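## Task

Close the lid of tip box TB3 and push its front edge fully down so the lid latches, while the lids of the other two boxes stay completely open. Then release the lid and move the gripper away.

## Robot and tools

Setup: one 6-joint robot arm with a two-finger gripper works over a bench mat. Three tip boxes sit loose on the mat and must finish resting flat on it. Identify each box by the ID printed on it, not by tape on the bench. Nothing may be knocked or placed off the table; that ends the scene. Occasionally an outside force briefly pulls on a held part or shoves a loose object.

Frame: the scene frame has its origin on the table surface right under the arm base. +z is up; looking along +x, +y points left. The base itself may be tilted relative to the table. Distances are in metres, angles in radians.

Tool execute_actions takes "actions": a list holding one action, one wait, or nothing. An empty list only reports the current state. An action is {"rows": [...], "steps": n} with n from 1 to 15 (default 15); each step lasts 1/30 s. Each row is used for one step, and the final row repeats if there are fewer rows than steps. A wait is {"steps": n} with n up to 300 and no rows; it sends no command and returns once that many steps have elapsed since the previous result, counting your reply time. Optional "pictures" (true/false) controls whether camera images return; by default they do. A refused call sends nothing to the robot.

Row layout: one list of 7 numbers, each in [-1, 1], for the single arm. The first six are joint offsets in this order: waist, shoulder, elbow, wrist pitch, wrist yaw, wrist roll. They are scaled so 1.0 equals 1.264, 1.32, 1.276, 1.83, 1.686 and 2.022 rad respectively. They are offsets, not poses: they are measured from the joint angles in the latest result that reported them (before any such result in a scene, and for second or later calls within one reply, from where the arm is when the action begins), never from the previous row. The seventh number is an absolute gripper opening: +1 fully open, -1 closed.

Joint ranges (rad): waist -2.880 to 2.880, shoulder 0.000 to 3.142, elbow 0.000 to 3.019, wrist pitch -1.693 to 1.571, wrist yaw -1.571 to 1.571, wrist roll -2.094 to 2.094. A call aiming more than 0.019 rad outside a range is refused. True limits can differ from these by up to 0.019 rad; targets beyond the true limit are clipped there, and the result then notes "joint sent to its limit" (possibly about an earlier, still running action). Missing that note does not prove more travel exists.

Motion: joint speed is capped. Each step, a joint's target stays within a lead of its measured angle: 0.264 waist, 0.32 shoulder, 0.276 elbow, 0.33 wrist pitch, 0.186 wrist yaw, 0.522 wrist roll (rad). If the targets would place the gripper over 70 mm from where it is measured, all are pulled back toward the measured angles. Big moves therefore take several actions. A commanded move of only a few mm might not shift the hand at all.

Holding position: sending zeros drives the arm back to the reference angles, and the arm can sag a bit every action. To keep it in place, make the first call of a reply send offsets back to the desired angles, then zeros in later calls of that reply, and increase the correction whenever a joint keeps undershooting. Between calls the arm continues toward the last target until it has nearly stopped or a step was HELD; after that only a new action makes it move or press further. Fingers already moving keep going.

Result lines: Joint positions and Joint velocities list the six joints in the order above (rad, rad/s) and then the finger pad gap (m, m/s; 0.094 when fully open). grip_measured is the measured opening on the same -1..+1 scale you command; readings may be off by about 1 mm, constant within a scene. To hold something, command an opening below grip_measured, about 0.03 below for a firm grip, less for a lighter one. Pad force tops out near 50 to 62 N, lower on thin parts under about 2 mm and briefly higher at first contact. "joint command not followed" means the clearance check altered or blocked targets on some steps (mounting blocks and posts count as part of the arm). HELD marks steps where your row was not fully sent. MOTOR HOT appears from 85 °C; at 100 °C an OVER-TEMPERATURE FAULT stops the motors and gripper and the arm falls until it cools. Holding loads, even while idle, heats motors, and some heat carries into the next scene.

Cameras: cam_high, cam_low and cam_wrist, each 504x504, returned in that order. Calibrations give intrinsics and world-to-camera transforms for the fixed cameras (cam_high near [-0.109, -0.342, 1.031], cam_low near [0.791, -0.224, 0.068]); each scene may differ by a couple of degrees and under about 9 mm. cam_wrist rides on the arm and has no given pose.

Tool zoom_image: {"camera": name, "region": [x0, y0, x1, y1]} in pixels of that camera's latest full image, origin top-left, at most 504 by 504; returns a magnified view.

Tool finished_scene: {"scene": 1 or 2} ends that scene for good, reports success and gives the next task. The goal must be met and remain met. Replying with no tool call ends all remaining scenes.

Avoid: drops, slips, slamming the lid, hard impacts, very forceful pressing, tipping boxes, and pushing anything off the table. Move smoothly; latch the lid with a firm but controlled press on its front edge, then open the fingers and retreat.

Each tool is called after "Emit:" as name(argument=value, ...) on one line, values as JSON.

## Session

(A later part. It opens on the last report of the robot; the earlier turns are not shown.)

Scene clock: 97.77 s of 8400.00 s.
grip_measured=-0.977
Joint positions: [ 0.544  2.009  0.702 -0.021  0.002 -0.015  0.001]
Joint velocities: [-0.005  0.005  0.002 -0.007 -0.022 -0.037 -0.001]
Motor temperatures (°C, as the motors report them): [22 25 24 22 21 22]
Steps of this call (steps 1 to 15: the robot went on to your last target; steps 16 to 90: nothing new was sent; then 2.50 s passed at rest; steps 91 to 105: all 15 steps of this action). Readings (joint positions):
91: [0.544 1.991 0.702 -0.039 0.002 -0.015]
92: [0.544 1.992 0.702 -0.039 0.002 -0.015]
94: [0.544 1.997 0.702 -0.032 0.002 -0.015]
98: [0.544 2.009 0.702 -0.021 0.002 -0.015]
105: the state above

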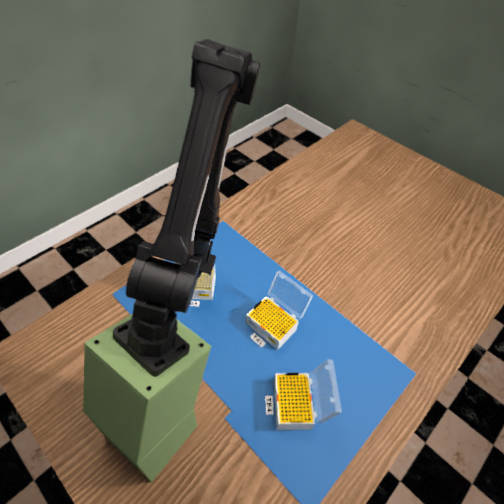

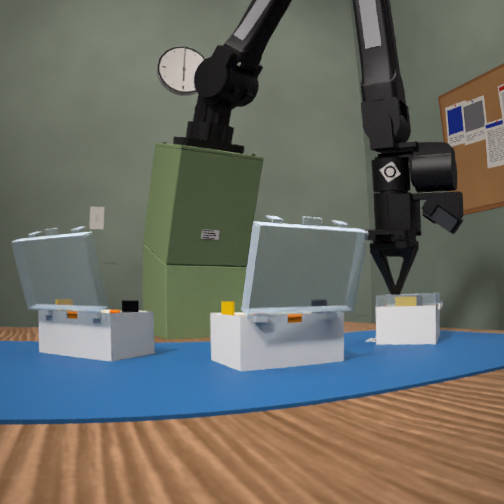

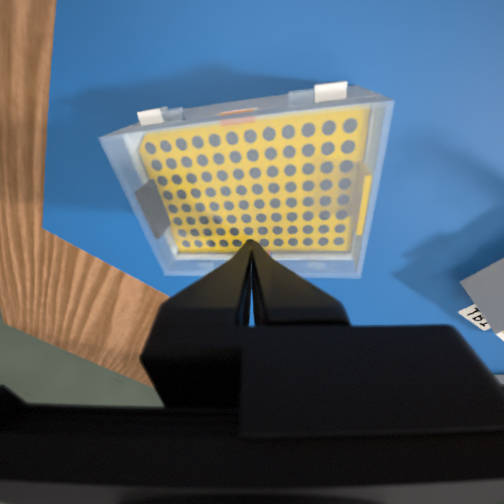

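It went down. A slightly firmer press, then lift.

Emit:
execute_actions(actions=[{"rows":[[0,0.045,0,0.008,0,0,-1],[0,0.055,0,0.008,0,0,-1],[0,0.065,0,0.008,0,0,-1],[0,0.075,0,0.008,0,0,-1]],"steps":10}], pictures=false)

Emit:
execute_actions(actions=[{"rows":[[0,0.04,0,0,0,0,-1],[0,0.01,0,0,0,0,-1],[0,-0.02,0,0,0,0,-1],[0,-0.04,0,-0.02,0,0,-1],[0,-0.07,0,-0.04,0,0,-1],[0,-0.1,0,-0.06,0,0,-1],[0,-0.13,0,-0.08,0,0,-1],[0,-0.16,0,-0.1,0,0,-1],[0,-0.19,0,-0.12,0,0,-1],[0,-0.22,0,-0.14,0,0,-1],[0,-0.25,0,-0.16,0,0,-1],[0,-0.28,0,-0.18,0,0,-1],[0,-0.31,0,-0.2,0,0,-1],[0,-0.34,0,-0.2,0,0,-1],[0,-0.37,0,-0.2,0,0,-1]]}])

Emit:
zoom_image(camera="cam_low", region=[360, 270, 450, 360])

Scene clock: 108.23 s of 8400.00 s.
grip_measured=-0.977
Joint positions: [ 0.544  2.012  0.702 -0.02   0.002 -0.015  0.001]
Joint velocities: [-0.005 -0.005 -0.007 -0.017 -0.066 -0.022  0.001]
Motor temperatures (°C, as the motors report them): [22 25 24 22 21 22]
Steps of this call (steps 1 to 15: the robot went on to your last target; steps 16 to 90: nothing new was sent; then 7.13 s passed at rest; steps 91 to 100: all 10 steps of this action). Readings (joint positions):
91: [0.544 2.009 0.702 -0.021 0.002 -0.015]
92: [0.544 2.010 0.702 -0.021 0.002 -0.015]
94: [0.544 2.012 0.702 -0.020 0.002 -0.015]
98: [0.544 2.012 0.702 -0.020 0.002 -0.015]
100: the state above

Scene clock: 108.73 s of 8400.00 s.
grip_measured=-0.977
Joint positions: [ 0.544  1.599  0.696 -0.346  0.002 -0.015  0.001]
Joint velocities: [-0.005 -1.275  0.012 -0.452  0.037 -0.007 -0.002]
Motor temperatures (°C, as the motors report them): [22 25 24 22 21 22]
Steps of this call (steps 1 to 15: all 15 steps of this action). Readings (joint positions):
1: [0.544 2.010 0.702 -0.020 0.002 -0.015]
2: [0.544 2.008 0.702 -0.020 0.002 -0.015]
4: [0.544 2.001 0.700 -0.024 0.002 -0.015]
8: [0.544 1.921 0.697 -0.127 0.002 -0.015]
15: the state above

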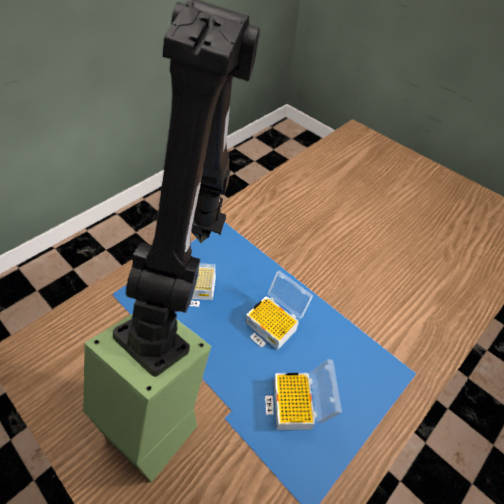

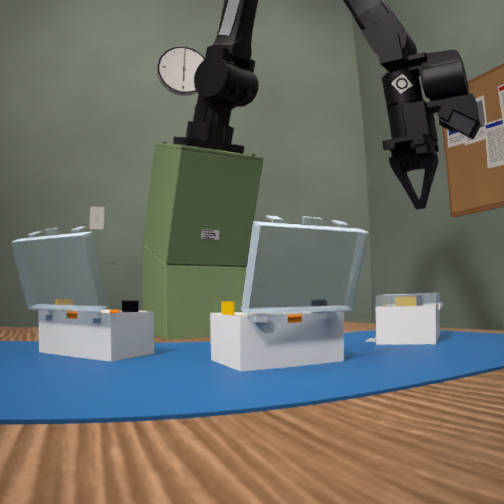

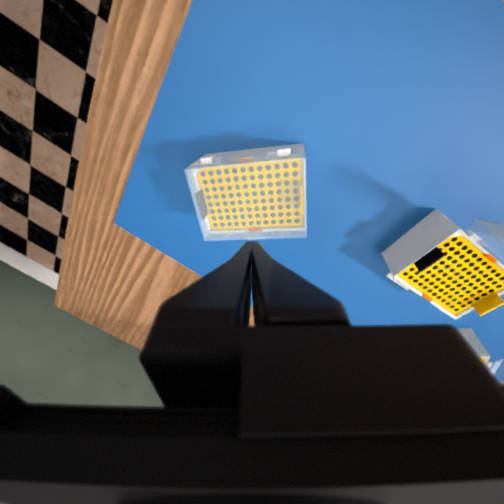

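Region (360, 270, 450, 360) of cam_low's 504x504 image, scaled by 5.600, with more detail than that image has.

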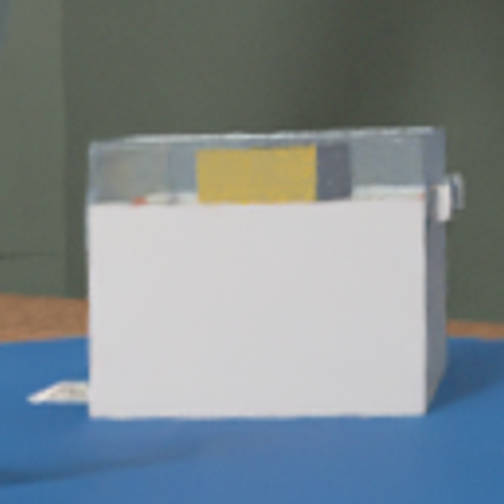

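Emit:
finished_scene(scene=1)

The scene is finished: the task was done.


## Next scene

Close the lid of tip box TB4 and push its front edge fully down so the lid latches, while the lids of the other two boxes stay completely open. Then release the lid and move the gripper away.

Emit:
execute_actions(actions=[])

Scene clock: 0.00 s of 8400.00 s.
grip_measured=+1.000
Joint positions: [ 0.94   1.215  0.15   0.539  0.326 -1.537  0.094]
Joint velocities: [-0.005 -0.015  0.012 -0.017 -0.051  0.022  0.   ]
Motor temperatures (°C, as the motors report them): [22 24 24 22 21 22]

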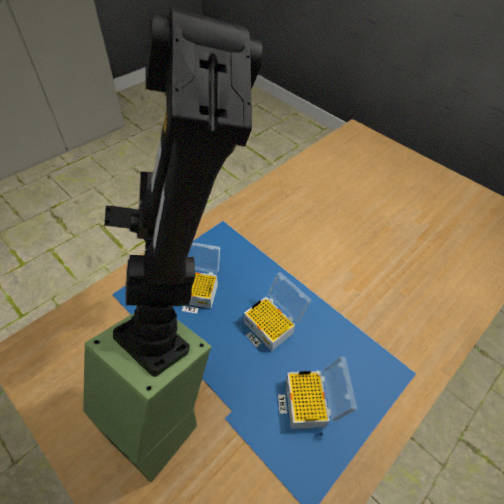

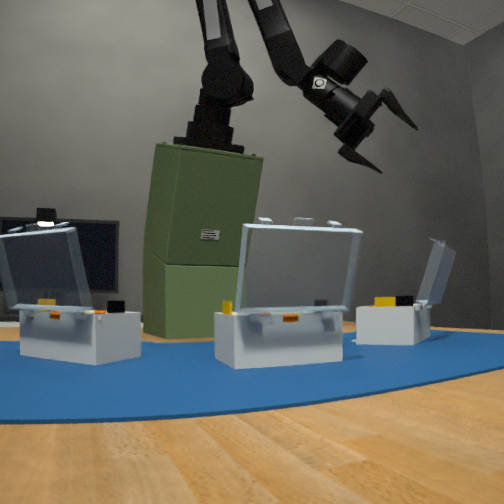

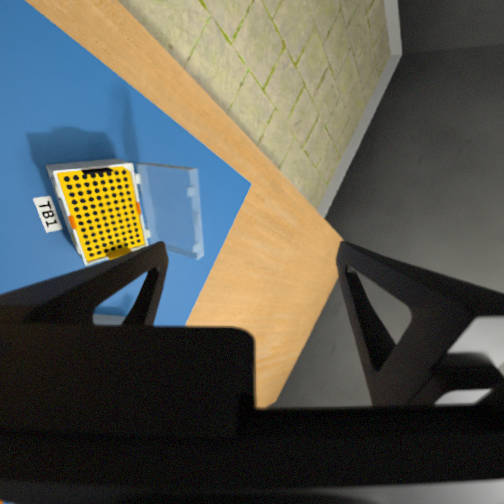

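Emit:
zoom_image(camera="cam_high", region=[235, 305, 285, 355])

Emit:
zoom_image(camera="cam_high", region=[265, 360, 345, 440])

Emit:
zoom_image(camera="cam_wrist", region=[20, 155, 100, 235])

Region (235, 305, 285, 355) of cam_high's 504x504 image, scaled by 10.080, with more detail than that image has.

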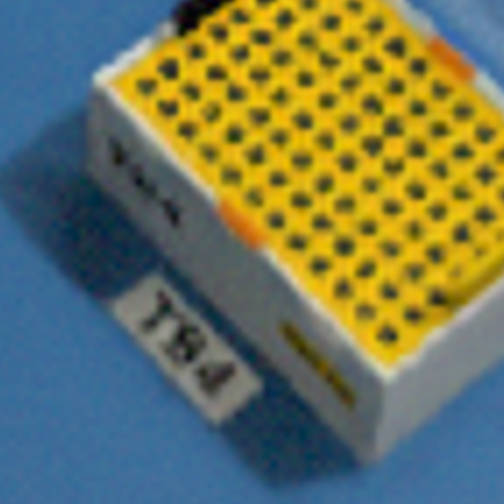

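Region (265, 360, 345, 440) of cam_high's 504x504 image, scaled by 6.300, with more detail than that image has.

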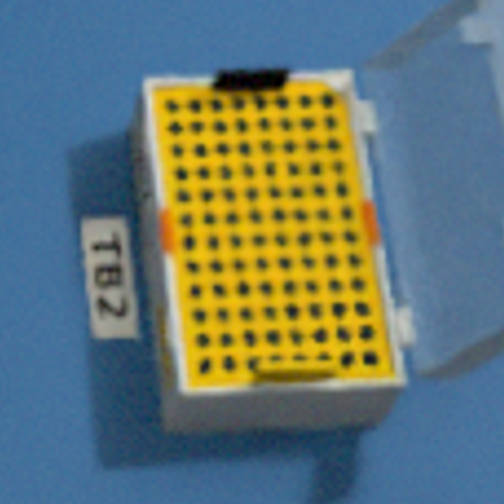

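Region (20, 155, 100, 235) of cam_wrist's 504x504 image, scaled by 6.300, with more detail than that image has.

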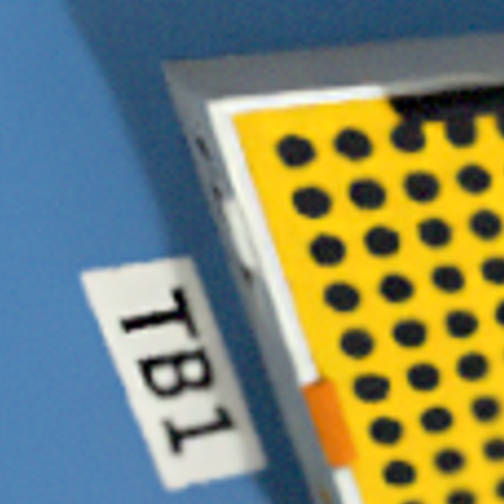

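Emit:
execute_actions(actions=[{"rows":[[0.01,0.03,0,0,-0.02,0,1],[0.02,0.06,0,0,-0.04,0,1],[0.03,0.09,0,0,-0.06,0,1],[0.04,0.12,0,0,-0.08,0,1],[0.05,0.15,0,0,-0.1,0,1],[0.06,0.18,0,0,-0.1,0,1],[0.07,0.21,0,0,-0.1,0,1],[0.08,0.24,0,0,-0.1,0,1],[0.09,0.27,0,0,-0.1,0,1],[0.1,0.3,0,0,-0.1,0,1],[0.1,0.32,0,0,-0.1,0,1]]}])

Scene clock: 7.87 s of 8400.00 s.
grip_measured=+1.000
Joint positions: [ 1.057  1.652  0.148  0.539  0.159 -1.537  0.094]
Joint velocities: [ 0.005  0.005 -0.022 -0.032 -0.037 -0.022  0.   ]
Motor temperatures (°C, as the motors report them): [22 24 24 22 21 22]
Steps of this call (steps 1 to 90: nothing new was sent; then 4.37 s passed at rest; steps 91 to 105: all 15 steps of this action). Readings (joint positions):
91: [0.940 1.218 0.150 0.539 0.312 -1.537]
92: [0.941 1.228 0.150 0.539 0.285 -1.537]
94: [0.953 1.280 0.150 0.539 0.222 -1.537]
98: [1.007 1.455 0.150 0.539 0.161 -1.537]
105: the state above

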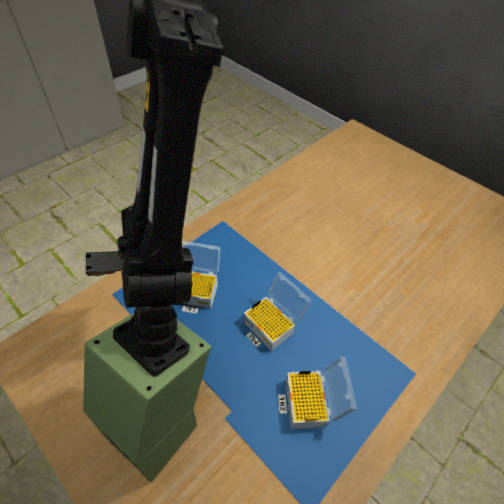

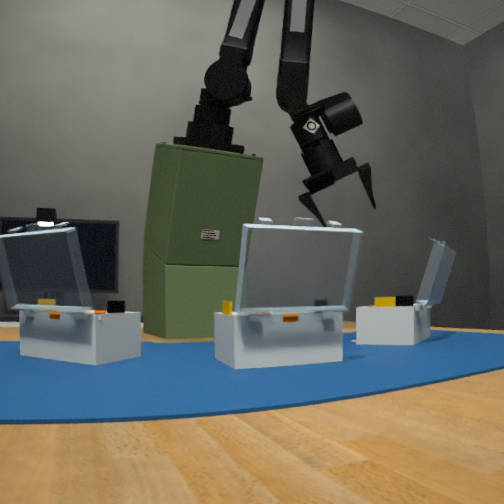

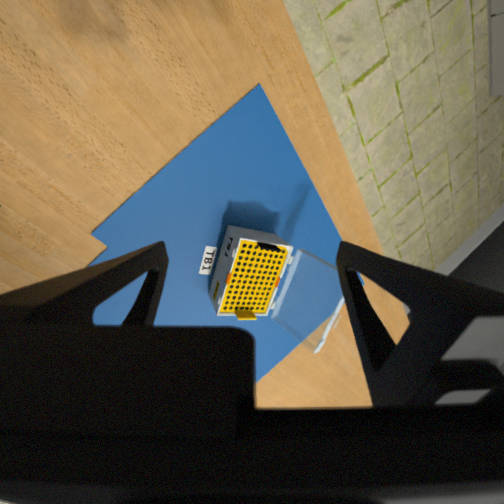

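Emit:
zoom_image(camera="cam_wrist", region=[195, 220, 255, 280])

Region (195, 220, 255, 280) of cam_wrist's 504x504 image, scaled by 8.400, with more detail than that image has.

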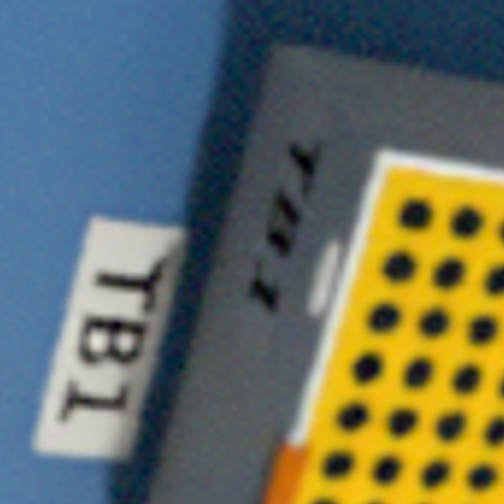

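Left is TB1. Check the middle on the way.

Emit:
execute_actions(actions=[{"rows":[[-0.04,0,0,0,0,0,1],[-0.09,0,0,0,0,0,1],[-0.14,0,0,0,0,0,1],[-0.19,0,0,0,0,0,1],[-0.24,0,0,0,0,0,1],[-0.29,0,0,0,0,0,1],[-0.34,0,0,0,0,0,1],[-0.39,0,0,0,0,0,1],[-0.44,0,0,0,0,0,1],[-0.48,0,0,0,0,0,1],[-0.5,0,0,0,0,0,1]]}])

Emit:
zoom_image(camera="cam_wrist", region=[170, 190, 330, 350])

Scene clock: 13.90 s of 8400.00 s.
grip_measured=+1.000
Joint positions: [ 0.417  1.65   0.153  0.539  0.161 -1.537  0.094]
Joint velocities: [ 0.005 -0.005  0.007 -0.012 -0.066 -0.022  0.   ]
Motor temperatures (°C, as the motors report them): [22 24 24 22 21 22]
Steps of this call (steps 1 to 15: the robot went on to your last target; steps 16 to 90: nothing new was sent; then 2.53 s passed at rest; steps 91 to 105: all 15 steps of this action). Readings (joint positions):
91: [1.053 1.650 0.149 0.539 0.158 -1.537]
92: [1.036 1.650 0.149 0.539 0.156 -1.537]
94: [0.949 1.650 0.149 0.539 0.155 -1.537]
98: [0.679 1.650 0.151 0.539 0.157 -1.537]
105: the state above

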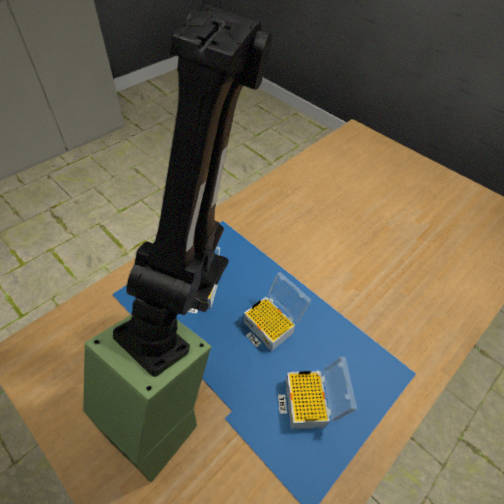

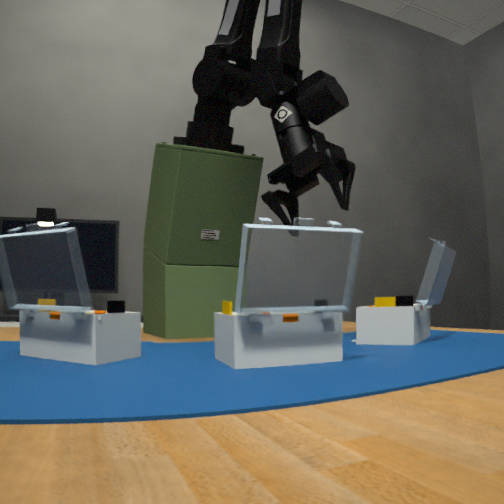

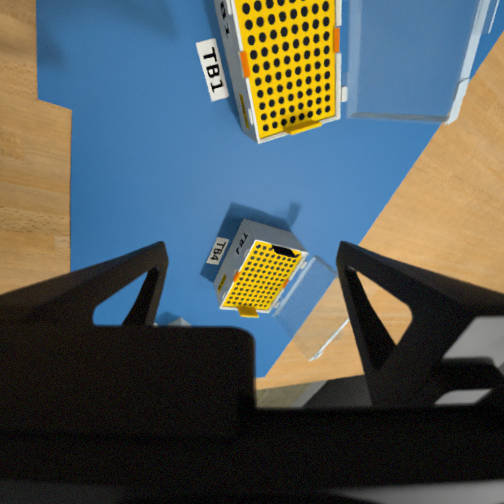

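Region (170, 190, 330, 350) of cam_wrist's 504x504 image, scaled by 3.150, with more detail than that image has.

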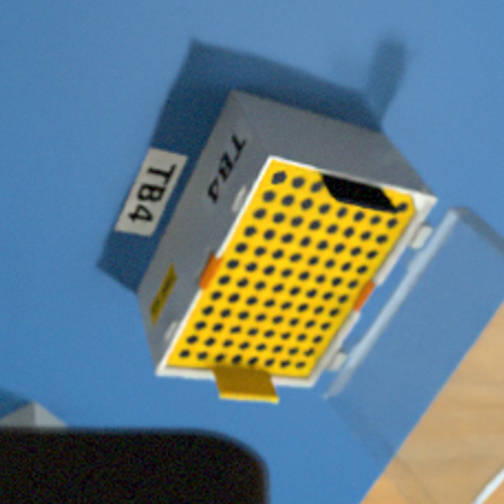

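Emit:
execute_actions(actions=[{"rows":[[-0.02,0,0.04,0,-0.01,0.05,0.5],[-0.04,0,0.09,0,-0.02,0.1,0],[-0.06,0,0.14,0,-0.03,0.15,-0.5],[-0.08,0,0.19,0,-0.04,0.2,-1],[-0.1,0.02,0.24,0,-0.05,0.25,-1],[-0.12,0.04,0.29,-0.02,-0.06,0.3,-1],[-0.14,0.06,0.34,-0.04,-0.07,0.36,-1],[-0.16,0.08,0.39,-0.06,-0.08,0.42,-1],[-0.18,0.1,0.44,-0.09,-0.09,0.48,-1],[-0.2,0.12,0.49,-0.12,-0.095,0.54,-1],[-0.22,0.14,0.54,-0.15,-0.095,0.6,-1],[-0.24,0.16,0.59,-0.18,-0.095,0.65,-1],[-0.26,0.18,0.64,-0.22,-0.095,0.7,-1],[-0.28,0.21,0.67,-0.26,-0.095,0.74,-1],[-0.3,0.24,0.7,-0.3,-0.095,0.76,-1]]}], pictures=false)

Emit:
execute_actions(actions=[{"steps":18}])

Scene clock: 22.77 s of 8400.00 s.
grip_measured=-0.977
Joint positions: [ 0.154  1.84   0.881  0.226  0.004 -0.785  0.001]
Joint velocities: [-0.786  0.874  1.966 -1.863 -0.066  2.015  0.001]
Motor temperatures (°C, as the motors report them): [22 24 24 22 21 22]
Steps of this call (steps 1 to 15: the robot went on to your last target; steps 16 to 90: nothing new was sent; then 5.37 s passed at rest; steps 91 to 105: all 15 steps of this action). Readings (joint positions):
91: [0.416 1.650 0.157 0.539 0.154 -1.524]
92: [0.410 1.650 0.170 0.538 0.140 -1.495]
94: [0.384 1.651 0.226 0.538 0.116 -1.421]
98: [0.319 1.675 0.421 0.517 0.061 -1.226]
105: the state above

Scene clock: 23.37 s of 8400.00 s.
grip_measured=-0.977
Joint positions: [ 0.03   1.967  1.038  0.004  0.004 -0.033  0.001]
Joint velocities: [-0.015 -0.005 -0.007 -0.007  0.037  0.139 -0.   ]
Motor temperatures (°C, as the motors report them): [22 24 24 22 21 22]
Steps of this call (steps 1 to 18: the robot went on to your last target). Readings (joint positions):
1: [0.127 1.871 0.947 0.163 0.003 -0.701]
2: [0.100 1.902 1.002 0.110 0.003 -0.605]
4: [0.053 1.945 1.060 0.053 0.003 -0.411]
8: [0.013 1.965 1.047 0.012 0.004 -0.175]
18: the state above

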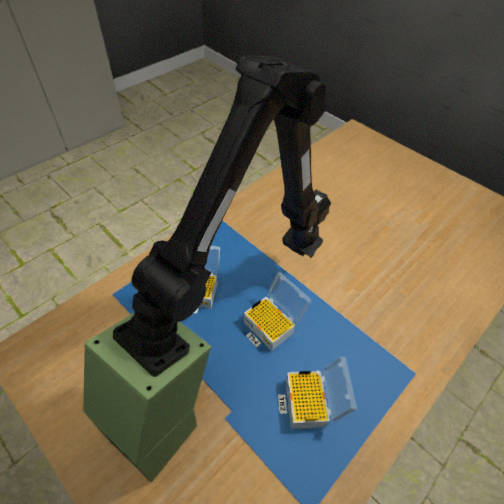

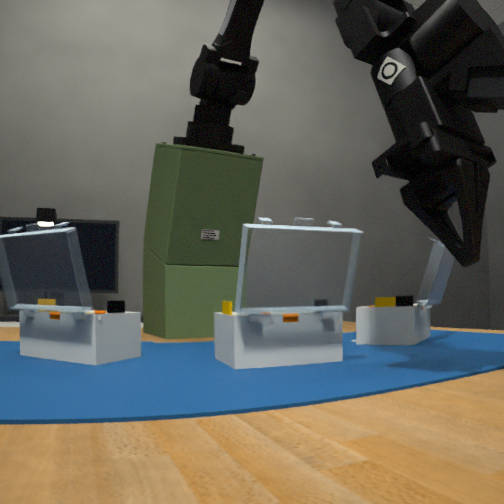

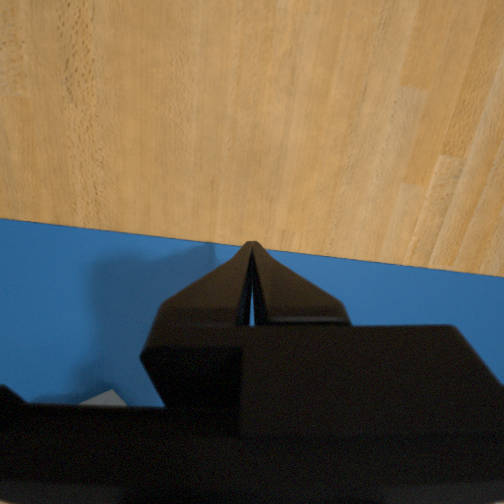

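Emit:
execute_actions(actions=[{"rows":[[-0.015,-0.02,0.005,-0.02,0,0,-1],[-0.03,-0.03,0.005,-0.04,0,0,-1],[-0.045,-0.04,0.005,-0.06,0,0,-1],[-0.06,-0.05,0.005,-0.08,0,0,-1],[-0.075,-0.06,0.005,-0.1,0,0,-1],[-0.09,-0.07,0.005,-0.12,0,0,-1],[-0.105,-0.08,0.005,-0.14,0,0,-1],[-0.12,-0.08,0.005,-0.16,0,0,-1],[-0.12,-0.08,0.005,-0.18,0,0,-1],[-0.12,-0.08,0.005,-0.2,0,0,-1],[-0.12,-0.08,0.005,-0.22,0,0,-1]]}])

Scene clock: 28.43 s of 8400.00 s.
grip_measured=-0.977
Joint positions: [-0.143  1.863  1.038 -0.375  0.005 -0.018  0.001]
Joint velocities: [ 0.034 -0.015  0.007 -0.217 -0.022  0.037 -0.001]
Motor temperatures (°C, as the motors report them): [22 25 24 22 21 22]
Steps of this call (steps 1 to 30: the robot went on to your last target; steps 31 to 90: nothing new was sent; then 1.57 s passed at rest; steps 91 to 105: all 15 steps of this action). Readings (joint positions):
91: [0.029 1.966 1.038 -0.000 0.004 -0.016]
92: [0.027 1.964 1.038 -0.013 0.004 -0.016]
94: [0.016 1.953 1.038 -0.066 0.003 -0.017]
98: [-0.054 1.907 1.038 -0.204 0.003 -0.018]
105: the state above

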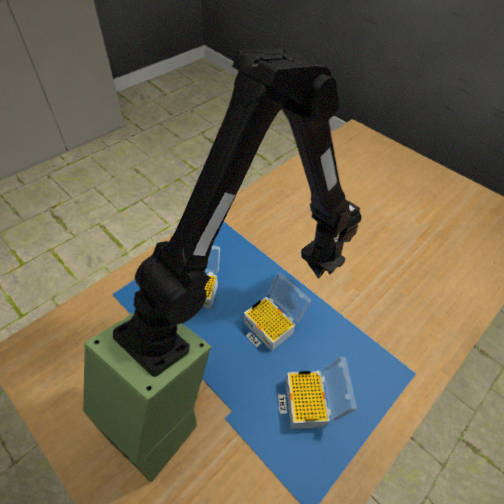

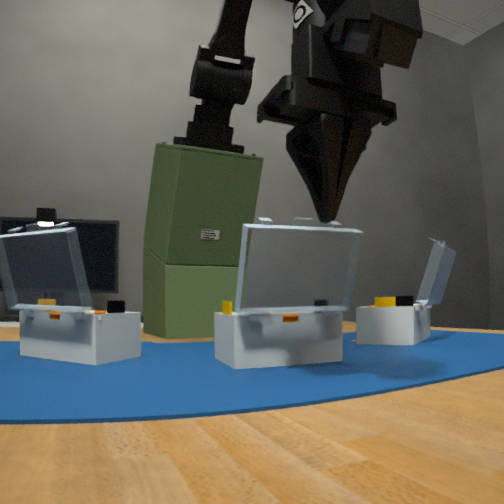

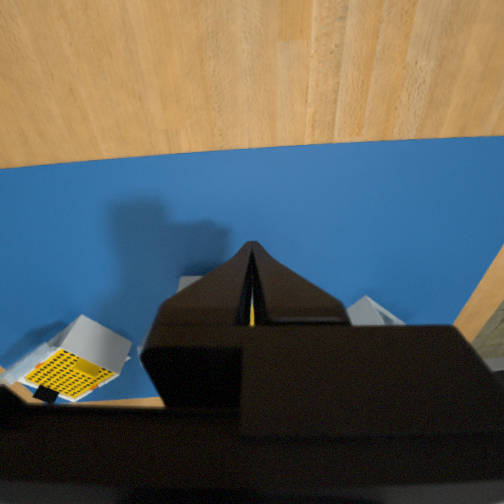

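Emit:
execute_actions(actions=[{"rows":[[0.01,0,-0.008,-0.01,0,0,-1],[0.02,0,-0.016,-0.01,0,0,-1],[0.03,0,-0.024,-0.01,0,0,-1],[0.03,0,-0.032,-0.015,0,0,-1],[0.03,0,-0.04,-0.02,0,0,-1],[0.03,0,-0.048,-0.025,0,0,-1],[0.03,0,-0.055,-0.03,0,0,-1],[0.03,0,-0.06,-0.035,0,0,-1],[0.03,0,-0.065,-0.04,0,0,-1],[0.03,0,-0.07,-0.045,0,0,-1],[0.03,0,-0.07,-0.05,0,0,-1],[0.03,0,-0.07,-0.055,0,0,-1],[0.03,0,-0.07,-0.06,0,0,-1]]}])

Scene clock: 43.60 s of 8400.00 s.
grip_measured=-0.977
Joint positions: [-0.114  1.863  0.944 -0.465  0.005 -0.018  0.001]
Joint velocities: [-0.015 -0.005  0.002 -0.066  0.081  0.051 -0.   ]
Motor temperatures (°C, as the motors report them): [22 26 25 22 21 22]
Steps of this call (steps 1 to 30: the robot went on to your last target; steps 31 to 90: nothing new was sent; then 11.67 s passed at rest; steps 91 to 105: all 15 steps of this action). Readings (joint positions):
91: [-0.132 1.863 1.037 -0.383 0.005 -0.018]
92: [-0.132 1.863 1.035 -0.383 0.005 -0.018]
94: [-0.129 1.863 1.023 -0.383 0.005 -0.018]
98: [-0.117 1.863 0.980 -0.404 0.005 -0.018]
105: the state above

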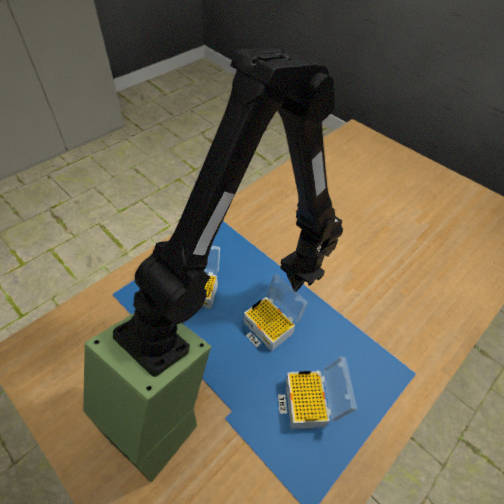

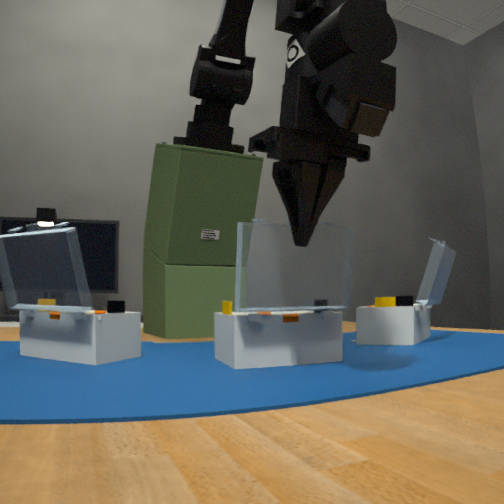

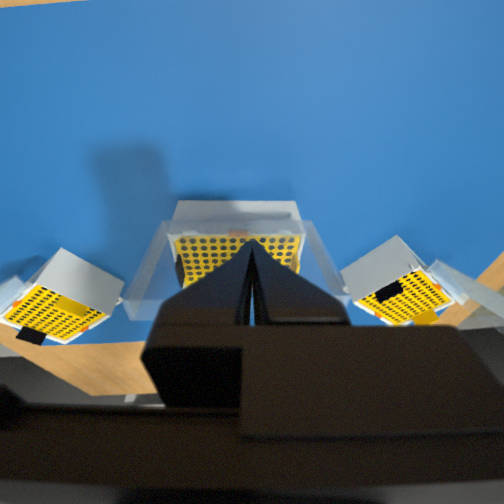

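Emit:
execute_actions(actions=[{"rows":[[0.01,0,-0.005,-0.01,0,0,-1],[0.01,0,-0.01,-0.01,0,0,-1],[0.015,0,-0.015,-0.01,0,0,-1],[0.015,0,-0.02,-0.01,0,0,-1],[0.02,0,-0.025,-0.01,0,0,-1],[0.02,0,-0.03,-0.01,0,0,-1],[0.025,0,-0.035,-0.01,0,0,-1],[0.025,0,-0.04,-0.01,0,0,-1],[0.03,0,-0.045,-0.01,0,0,-1],[0.03,0,-0.05,-0.01,0,0,-1],[0.03,0,-0.055,-0.01,0,0,-1],[0.03,0,-0.06,-0.01,0,0,-1],[0.03,0,-0.065,-0.01,0,0,-1],[0.03,0,-0.07,-0.01,0,0,-1]]}], pictures=false)

Emit:
execute_actions(actions=[{"steps":15}])

Scene clock: 48.40 s of 8400.00 s.
grip_measured=-0.977
Joint positions: [-0.084  1.863  0.862 -0.468  0.005 -0.018  0.001]
Joint velocities: [-0.005 -0.005 -0.154 -0.027  0.037 -0.022 -0.   ]
Motor temperatures (°C, as the motors report them): [22 26 24 22 21 22]
Steps of this call (steps 1 to 15: the robot went on to your last target; steps 16 to 90: nothing new was sent; then 1.30 s passed at rest; steps 91 to 105: all 15 steps of this action). Readings (joint positions):
91: [-0.114 1.863 0.944 -0.468 0.005 -0.018]
92: [-0.114 1.863 0.943 -0.468 0.005 -0.018]
94: [-0.113 1.863 0.936 -0.468 0.005 -0.018]
98: [-0.102 1.863 0.909 -0.468 0.005 -0.018]
105: the state above

Scene clock: 48.90 s of 8400.00 s.
grip_measured=-0.977
Joint positions: [-0.084  1.863  0.854 -0.468  0.005 -0.018  0.001]
Joint velocities: [ 0.005  0.015 -0.007  0.002  0.066 -0.022  0.   ]
Motor temperatures (°C, as the motors report them): [22 26 24 22 21 22]
Steps of this call (steps 1 to 15: the robot went on to your last target). Readings (joint positions):
1: [-0.084 1.863 0.858 -0.468 0.005 -0.018]
2: [-0.084 1.863 0.855 -0.468 0.005 -0.018]
4: [-0.084 1.863 0.854 -0.468 0.005 -0.018]
8: [-0.084 1.863 0.854 -0.468 0.005 -0.018]
15: the state above
The arm was judged still, so your last target was given up. Only a new action makes it travel on or press farther. Fingers that are still opening or closing keep moving.

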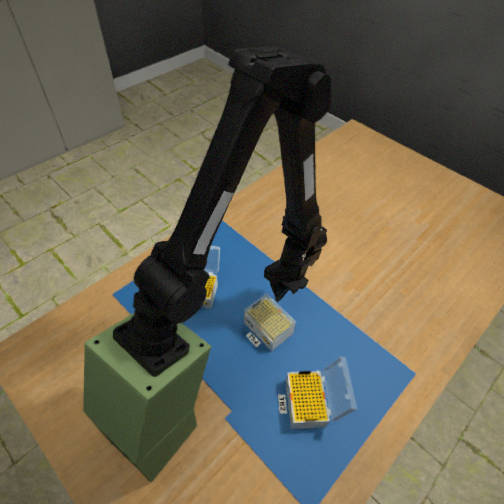

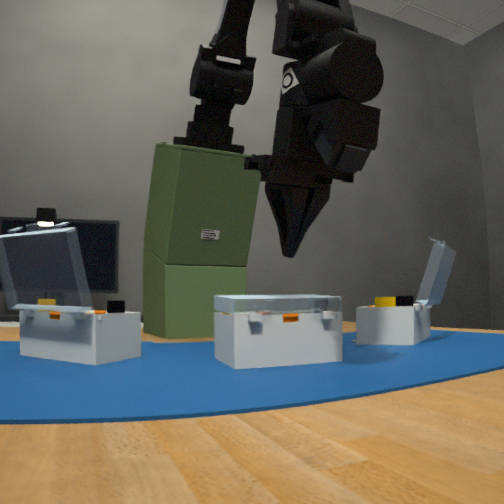

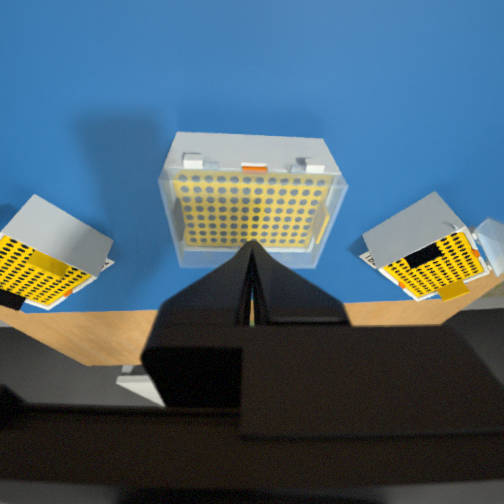

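Emit:
execute_actions(actions=[{"rows":[[0,0,-0.018,0.03,0,0,-1],[0,0,-0.036,0.05,0,0,-1],[0,0,-0.054,0.07,0,0,-1],[0,0,-0.072,0.09,0,0,-1],[0,0,-0.09,0.11,0,0,-1],[0,0,-0.108,0.13,0,0,-1],[0,0,-0.126,0.15,0,0,-1],[0,0,-0.144,0.175,0,0,-1],[0,0,-0.162,0.2,0,0,-1],[0,0,-0.175,0.22,0,0,-1],[0,0,-0.185,0.23,0,0,-1]]}], pictures=false)

Emit:
execute_actions(actions=[{"steps":6}])

Emit:
zoom_image(camera="cam_low", region=[200, 230, 350, 380])

Scene clock: 55.37 s of 8400.00 s.
grip_measured=-0.977
Joint positions: [-0.084  1.863  0.611 -0.079  0.005 -0.018  0.001]
Joint velocities: [ 0.005  0.015  0.017  0.125 -0.022 -0.051 -0.001]
Motor temperatures (°C, as the motors report them): [22 26 24 22 21 22]
Steps of this call (steps 1 to 90: nothing new was sent; then 2.97 s passed at rest; steps 91 to 105: all 15 steps of this action). Readings (joint positions):
91: [-0.084 1.863 0.850 -0.460 0.005 -0.018]
92: [-0.084 1.863 0.842 -0.438 0.005 -0.018]
94: [-0.084 1.863 0.812 -0.377 0.005 -0.018]
98: [-0.084 1.863 0.714 -0.238 0.005 -0.018]
105: the state above

Scene clock: 55.57 s of 8400.00 s.
grip_measured=-0.977
Joint positions: [-0.084  1.863  0.615 -0.064  0.005 -0.018  0.001]
Joint velocities: [-0.005 -0.015  0.002 -0.022  0.007 -0.037 -0.   ]
Motor temperatures (°C, as the motors report them): [22 26 24 22 21 22]
Steps of this call (steps 1 to 6: the robot went on to your last target). Readings (joint positions):
1: [-0.084 1.863 0.611 -0.074 0.005 -0.018]
2: [-0.084 1.863 0.612 -0.070 0.005 -0.018]
4: [-0.084 1.863 0.614 -0.065 0.005 -0.018]
6: the state above

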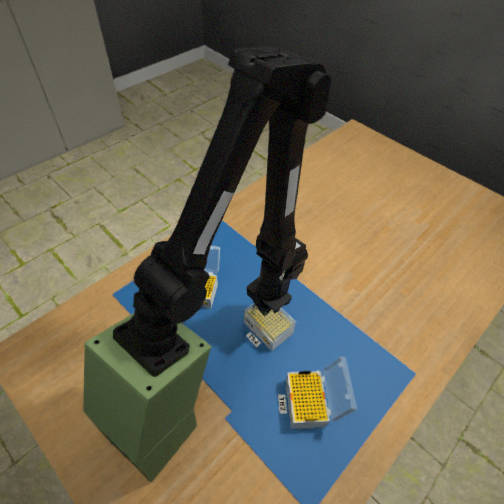

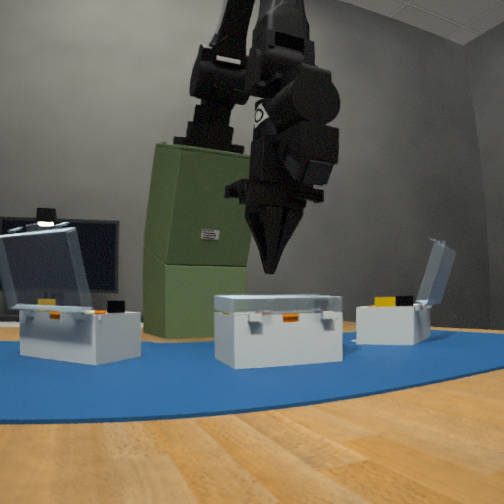

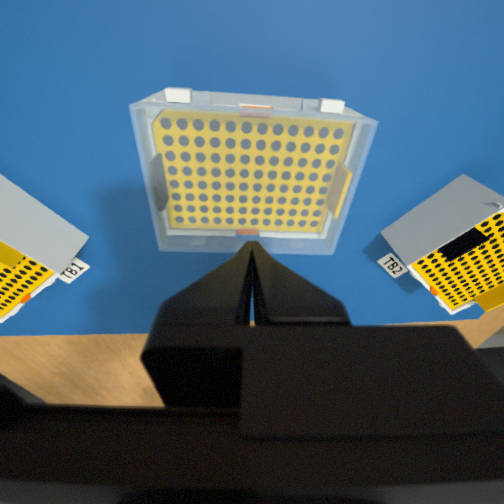

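Region (200, 230, 350, 380) of cam_low's 504x504 image, scaled by 3.360, with more detail than that image has.

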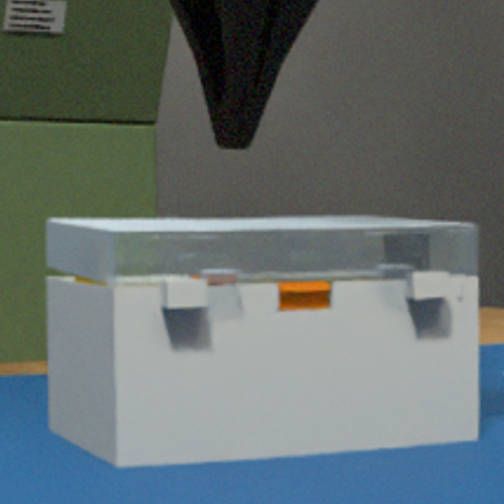

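Emit:
execute_actions(actions=[{"rows":[[0,0.01,0.005,0.01,0,0,-1],[0,0.02,0.01,0.015,0,0,-1],[0,0.03,0.014,0.02,0,0,-1],[0,0.04,0.018,0.025,0,0,-1],[0,0.05,0.022,0.03,0,0,-1],[0,0.058,0.026,0.035,0,0,-1],[0,0.065,0.03,0.04,0,0,-1],[0,0.07,0.032,0.042,0,0,-1]]}])

Scene clock: 61.00 s of 8400.00 s.
grip_measured=-0.977
Joint positions: [-0.084  1.952  0.654 -0.005  0.005 -0.018  0.001]
Joint velocities: [-0.005 -0.005 -0.002 -0.007  0.007  0.022  0.   ]
Motor temperatures (°C, as the motors report them): [22 26 24 22 21 22]
Steps of this call (steps 1 to 30: the robot went on to your last target; steps 31 to 90: nothing new was sent; then 1.93 s passed at rest; steps 91 to 105: all 15 steps of this action). Readings (joint positions):
91: [-0.084 1.863 0.615 -0.064 0.005 -0.018]
92: [-0.084 1.864 0.615 -0.062 0.005 -0.018]
94: [-0.084 1.876 0.621 -0.051 0.005 -0.018]
98: [-0.084 1.927 0.646 -0.017 0.005 -0.018]
105: the state above

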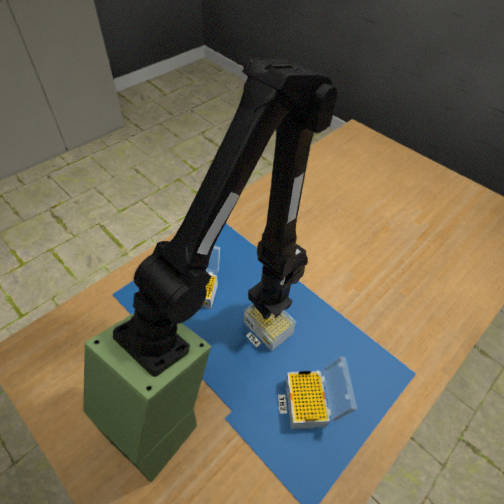

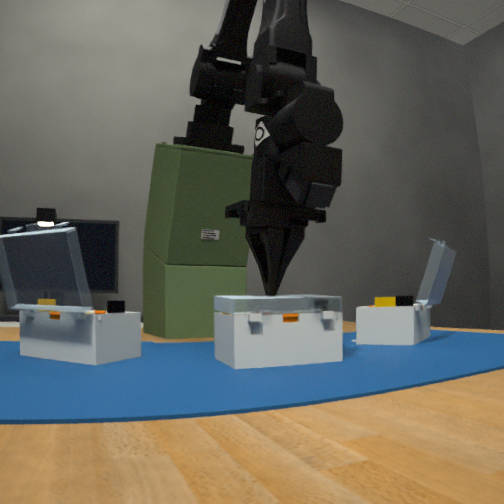

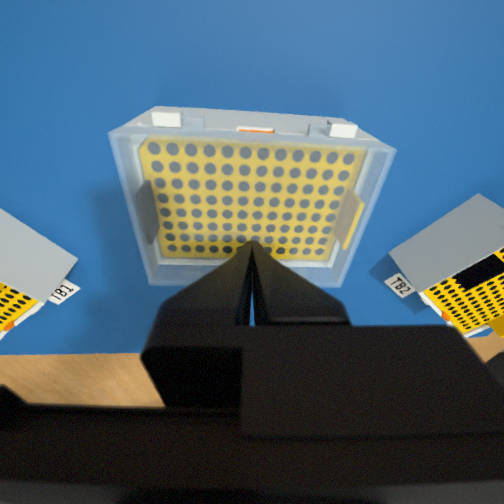

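Emit:
execute_actions(actions=[{"rows":[[0,0.005,0,-0.02,0,0,-1],[0,0.01,0,-0.02,0,0,-1],[0,0.015,0,-0.02,0,0,-1],[0,0.02,0,-0.01,0,0,-1],[0,0.026,0,0,0,0,-1],[0,0.032,0,0,0,0,-1],[0,0.04,0,0,0,0,-1],[0,0.05,0,0,0,0,-1],[0,0.06,0,0,0,0,-1],[0,0.07,0,0,0,0,-1],[0,0.08,0,0,0,0,-1],[0,0.09,0,0,0,0,-1]]}])

Emit:
execute_actions(actions=[{"rows":[[0,0.04,0,0,0,0,-1],[0,0.01,0,0,0,0,-1],[0,-0.02,0,0,0,0,-1],[0,-0.04,0,-0.02,0,0,-1],[0,-0.07,0,-0.04,0,0,-1],[0,-0.1,0,-0.06,0,0,-1],[0,-0.13,0,-0.08,0,0,-1],[0,-0.16,0,-0.1,0,0,-1],[0,-0.19,0,-0.12,0,0,-1],[0,-0.22,0,-0.14,0,0,-1],[0,-0.25,0,-0.16,0,0,-1],[0,-0.28,0,-0.18,0,0,-1],[0,-0.31,0,-0.2,0,0,-1],[0,-0.34,0,-0.2,0,0,-1],[0,-0.37,0,-0.2,0,0,-1]]}])

Emit:
zoom_image(camera="cam_low", region=[200, 230, 350, 380])

Scene clock: 69.50 s of 8400.00 s.
grip_measured=-0.977
Joint positions: [-0.084  1.968  0.656 -0.015  0.005 -0.018  0.001]
Joint velocities: [-0.005 -0.005 -0.002 -0.012  0.007  0.051  0.   ]
Motor temperatures (°C, as the motors report them): [22 26 24 22 21 22]
Steps of this call (steps 1 to 15: the robot went on to your last target; steps 16 to 90: nothing new was sent; then 5.00 s passed at rest; steps 91 to 105: all 15 steps of this action). Readings (joint positions):
91: [-0.084 1.952 0.654 -0.008 0.005 -0.018]
92: [-0.084 1.952 0.654 -0.014 0.005 -0.018]
94: [-0.084 1.954 0.654 -0.018 0.005 -0.018]
98: [-0.084 1.965 0.656 -0.015 0.005 -0.018]
105: the state above

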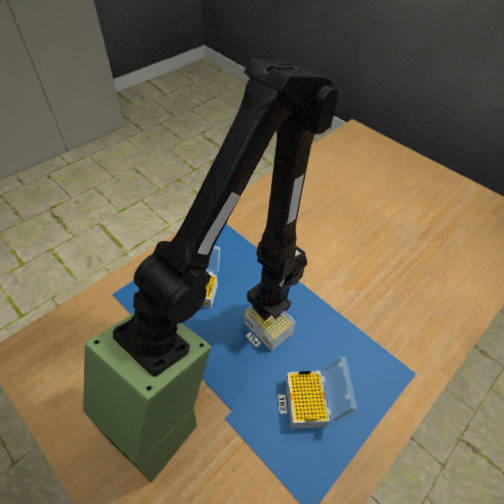

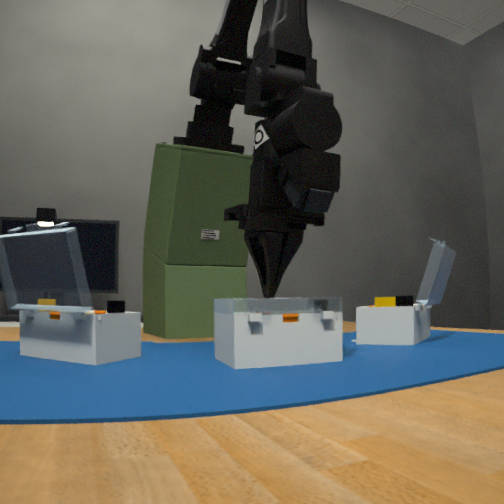

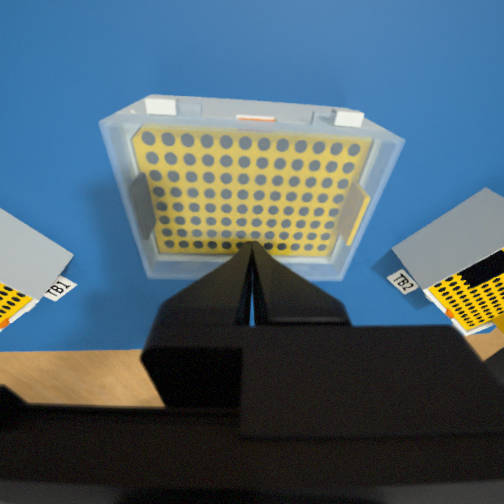

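Scene clock: 70.00 s of 8400.00 s.
grip_measured=-0.977
Joint positions: [-0.084  1.552  0.652 -0.34   0.005 -0.018  0.001]
Joint velocities: [ 0.005 -1.265 -0.032 -0.413  0.022 -0.037  0.   ]
Motor temperatures (°C, as the motors report them): [22 26 24 22 21 22]
Steps of this call (steps 1 to 15: all 15 steps of this action). Readings (joint positions):
1: [-0.084 1.965 0.656 -0.015 0.005 -0.018]
2: [-0.084 1.963 0.656 -0.015 0.005 -0.018]
4: [-0.084 1.956 0.655 -0.019 0.005 -0.018]
8: [-0.084 1.873 0.652 -0.122 0.005 -0.018]
15: the state above

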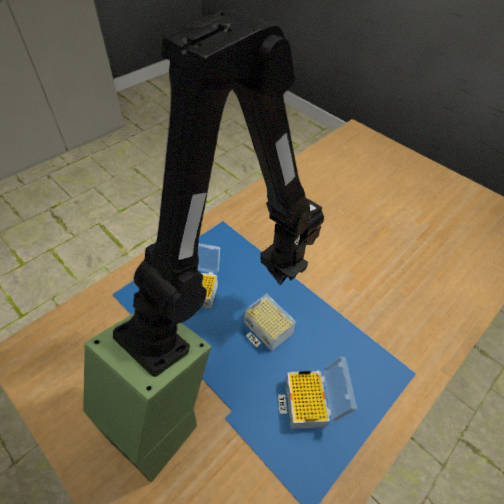

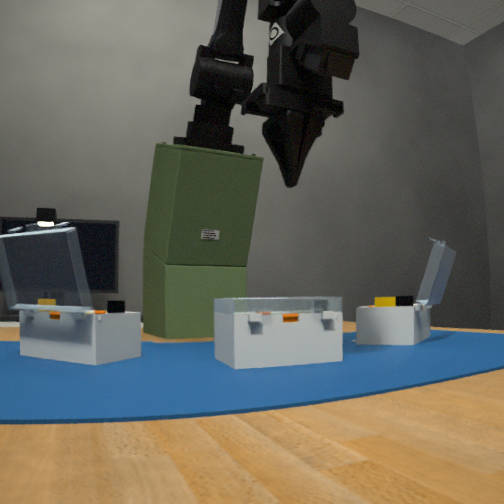

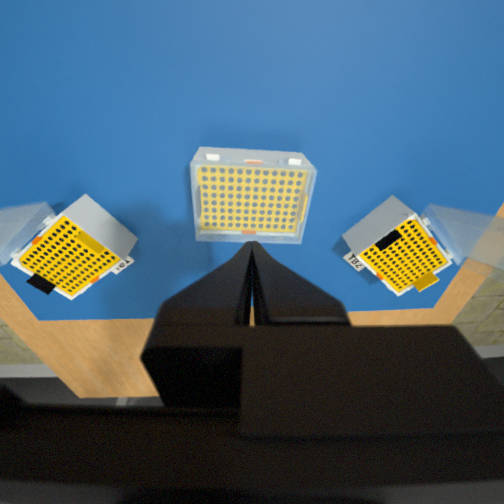

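Region (200, 230, 350, 380) of cam_low's 504x504 image, scaled by 3.360, with more detail than that image has.

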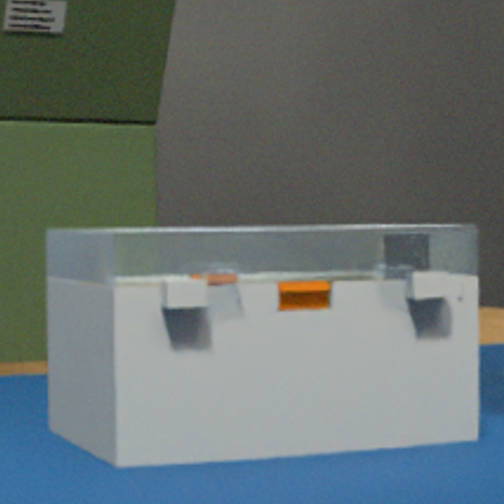

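Emit:
finished_scene(scene=2)

The scene is finished: the task was done.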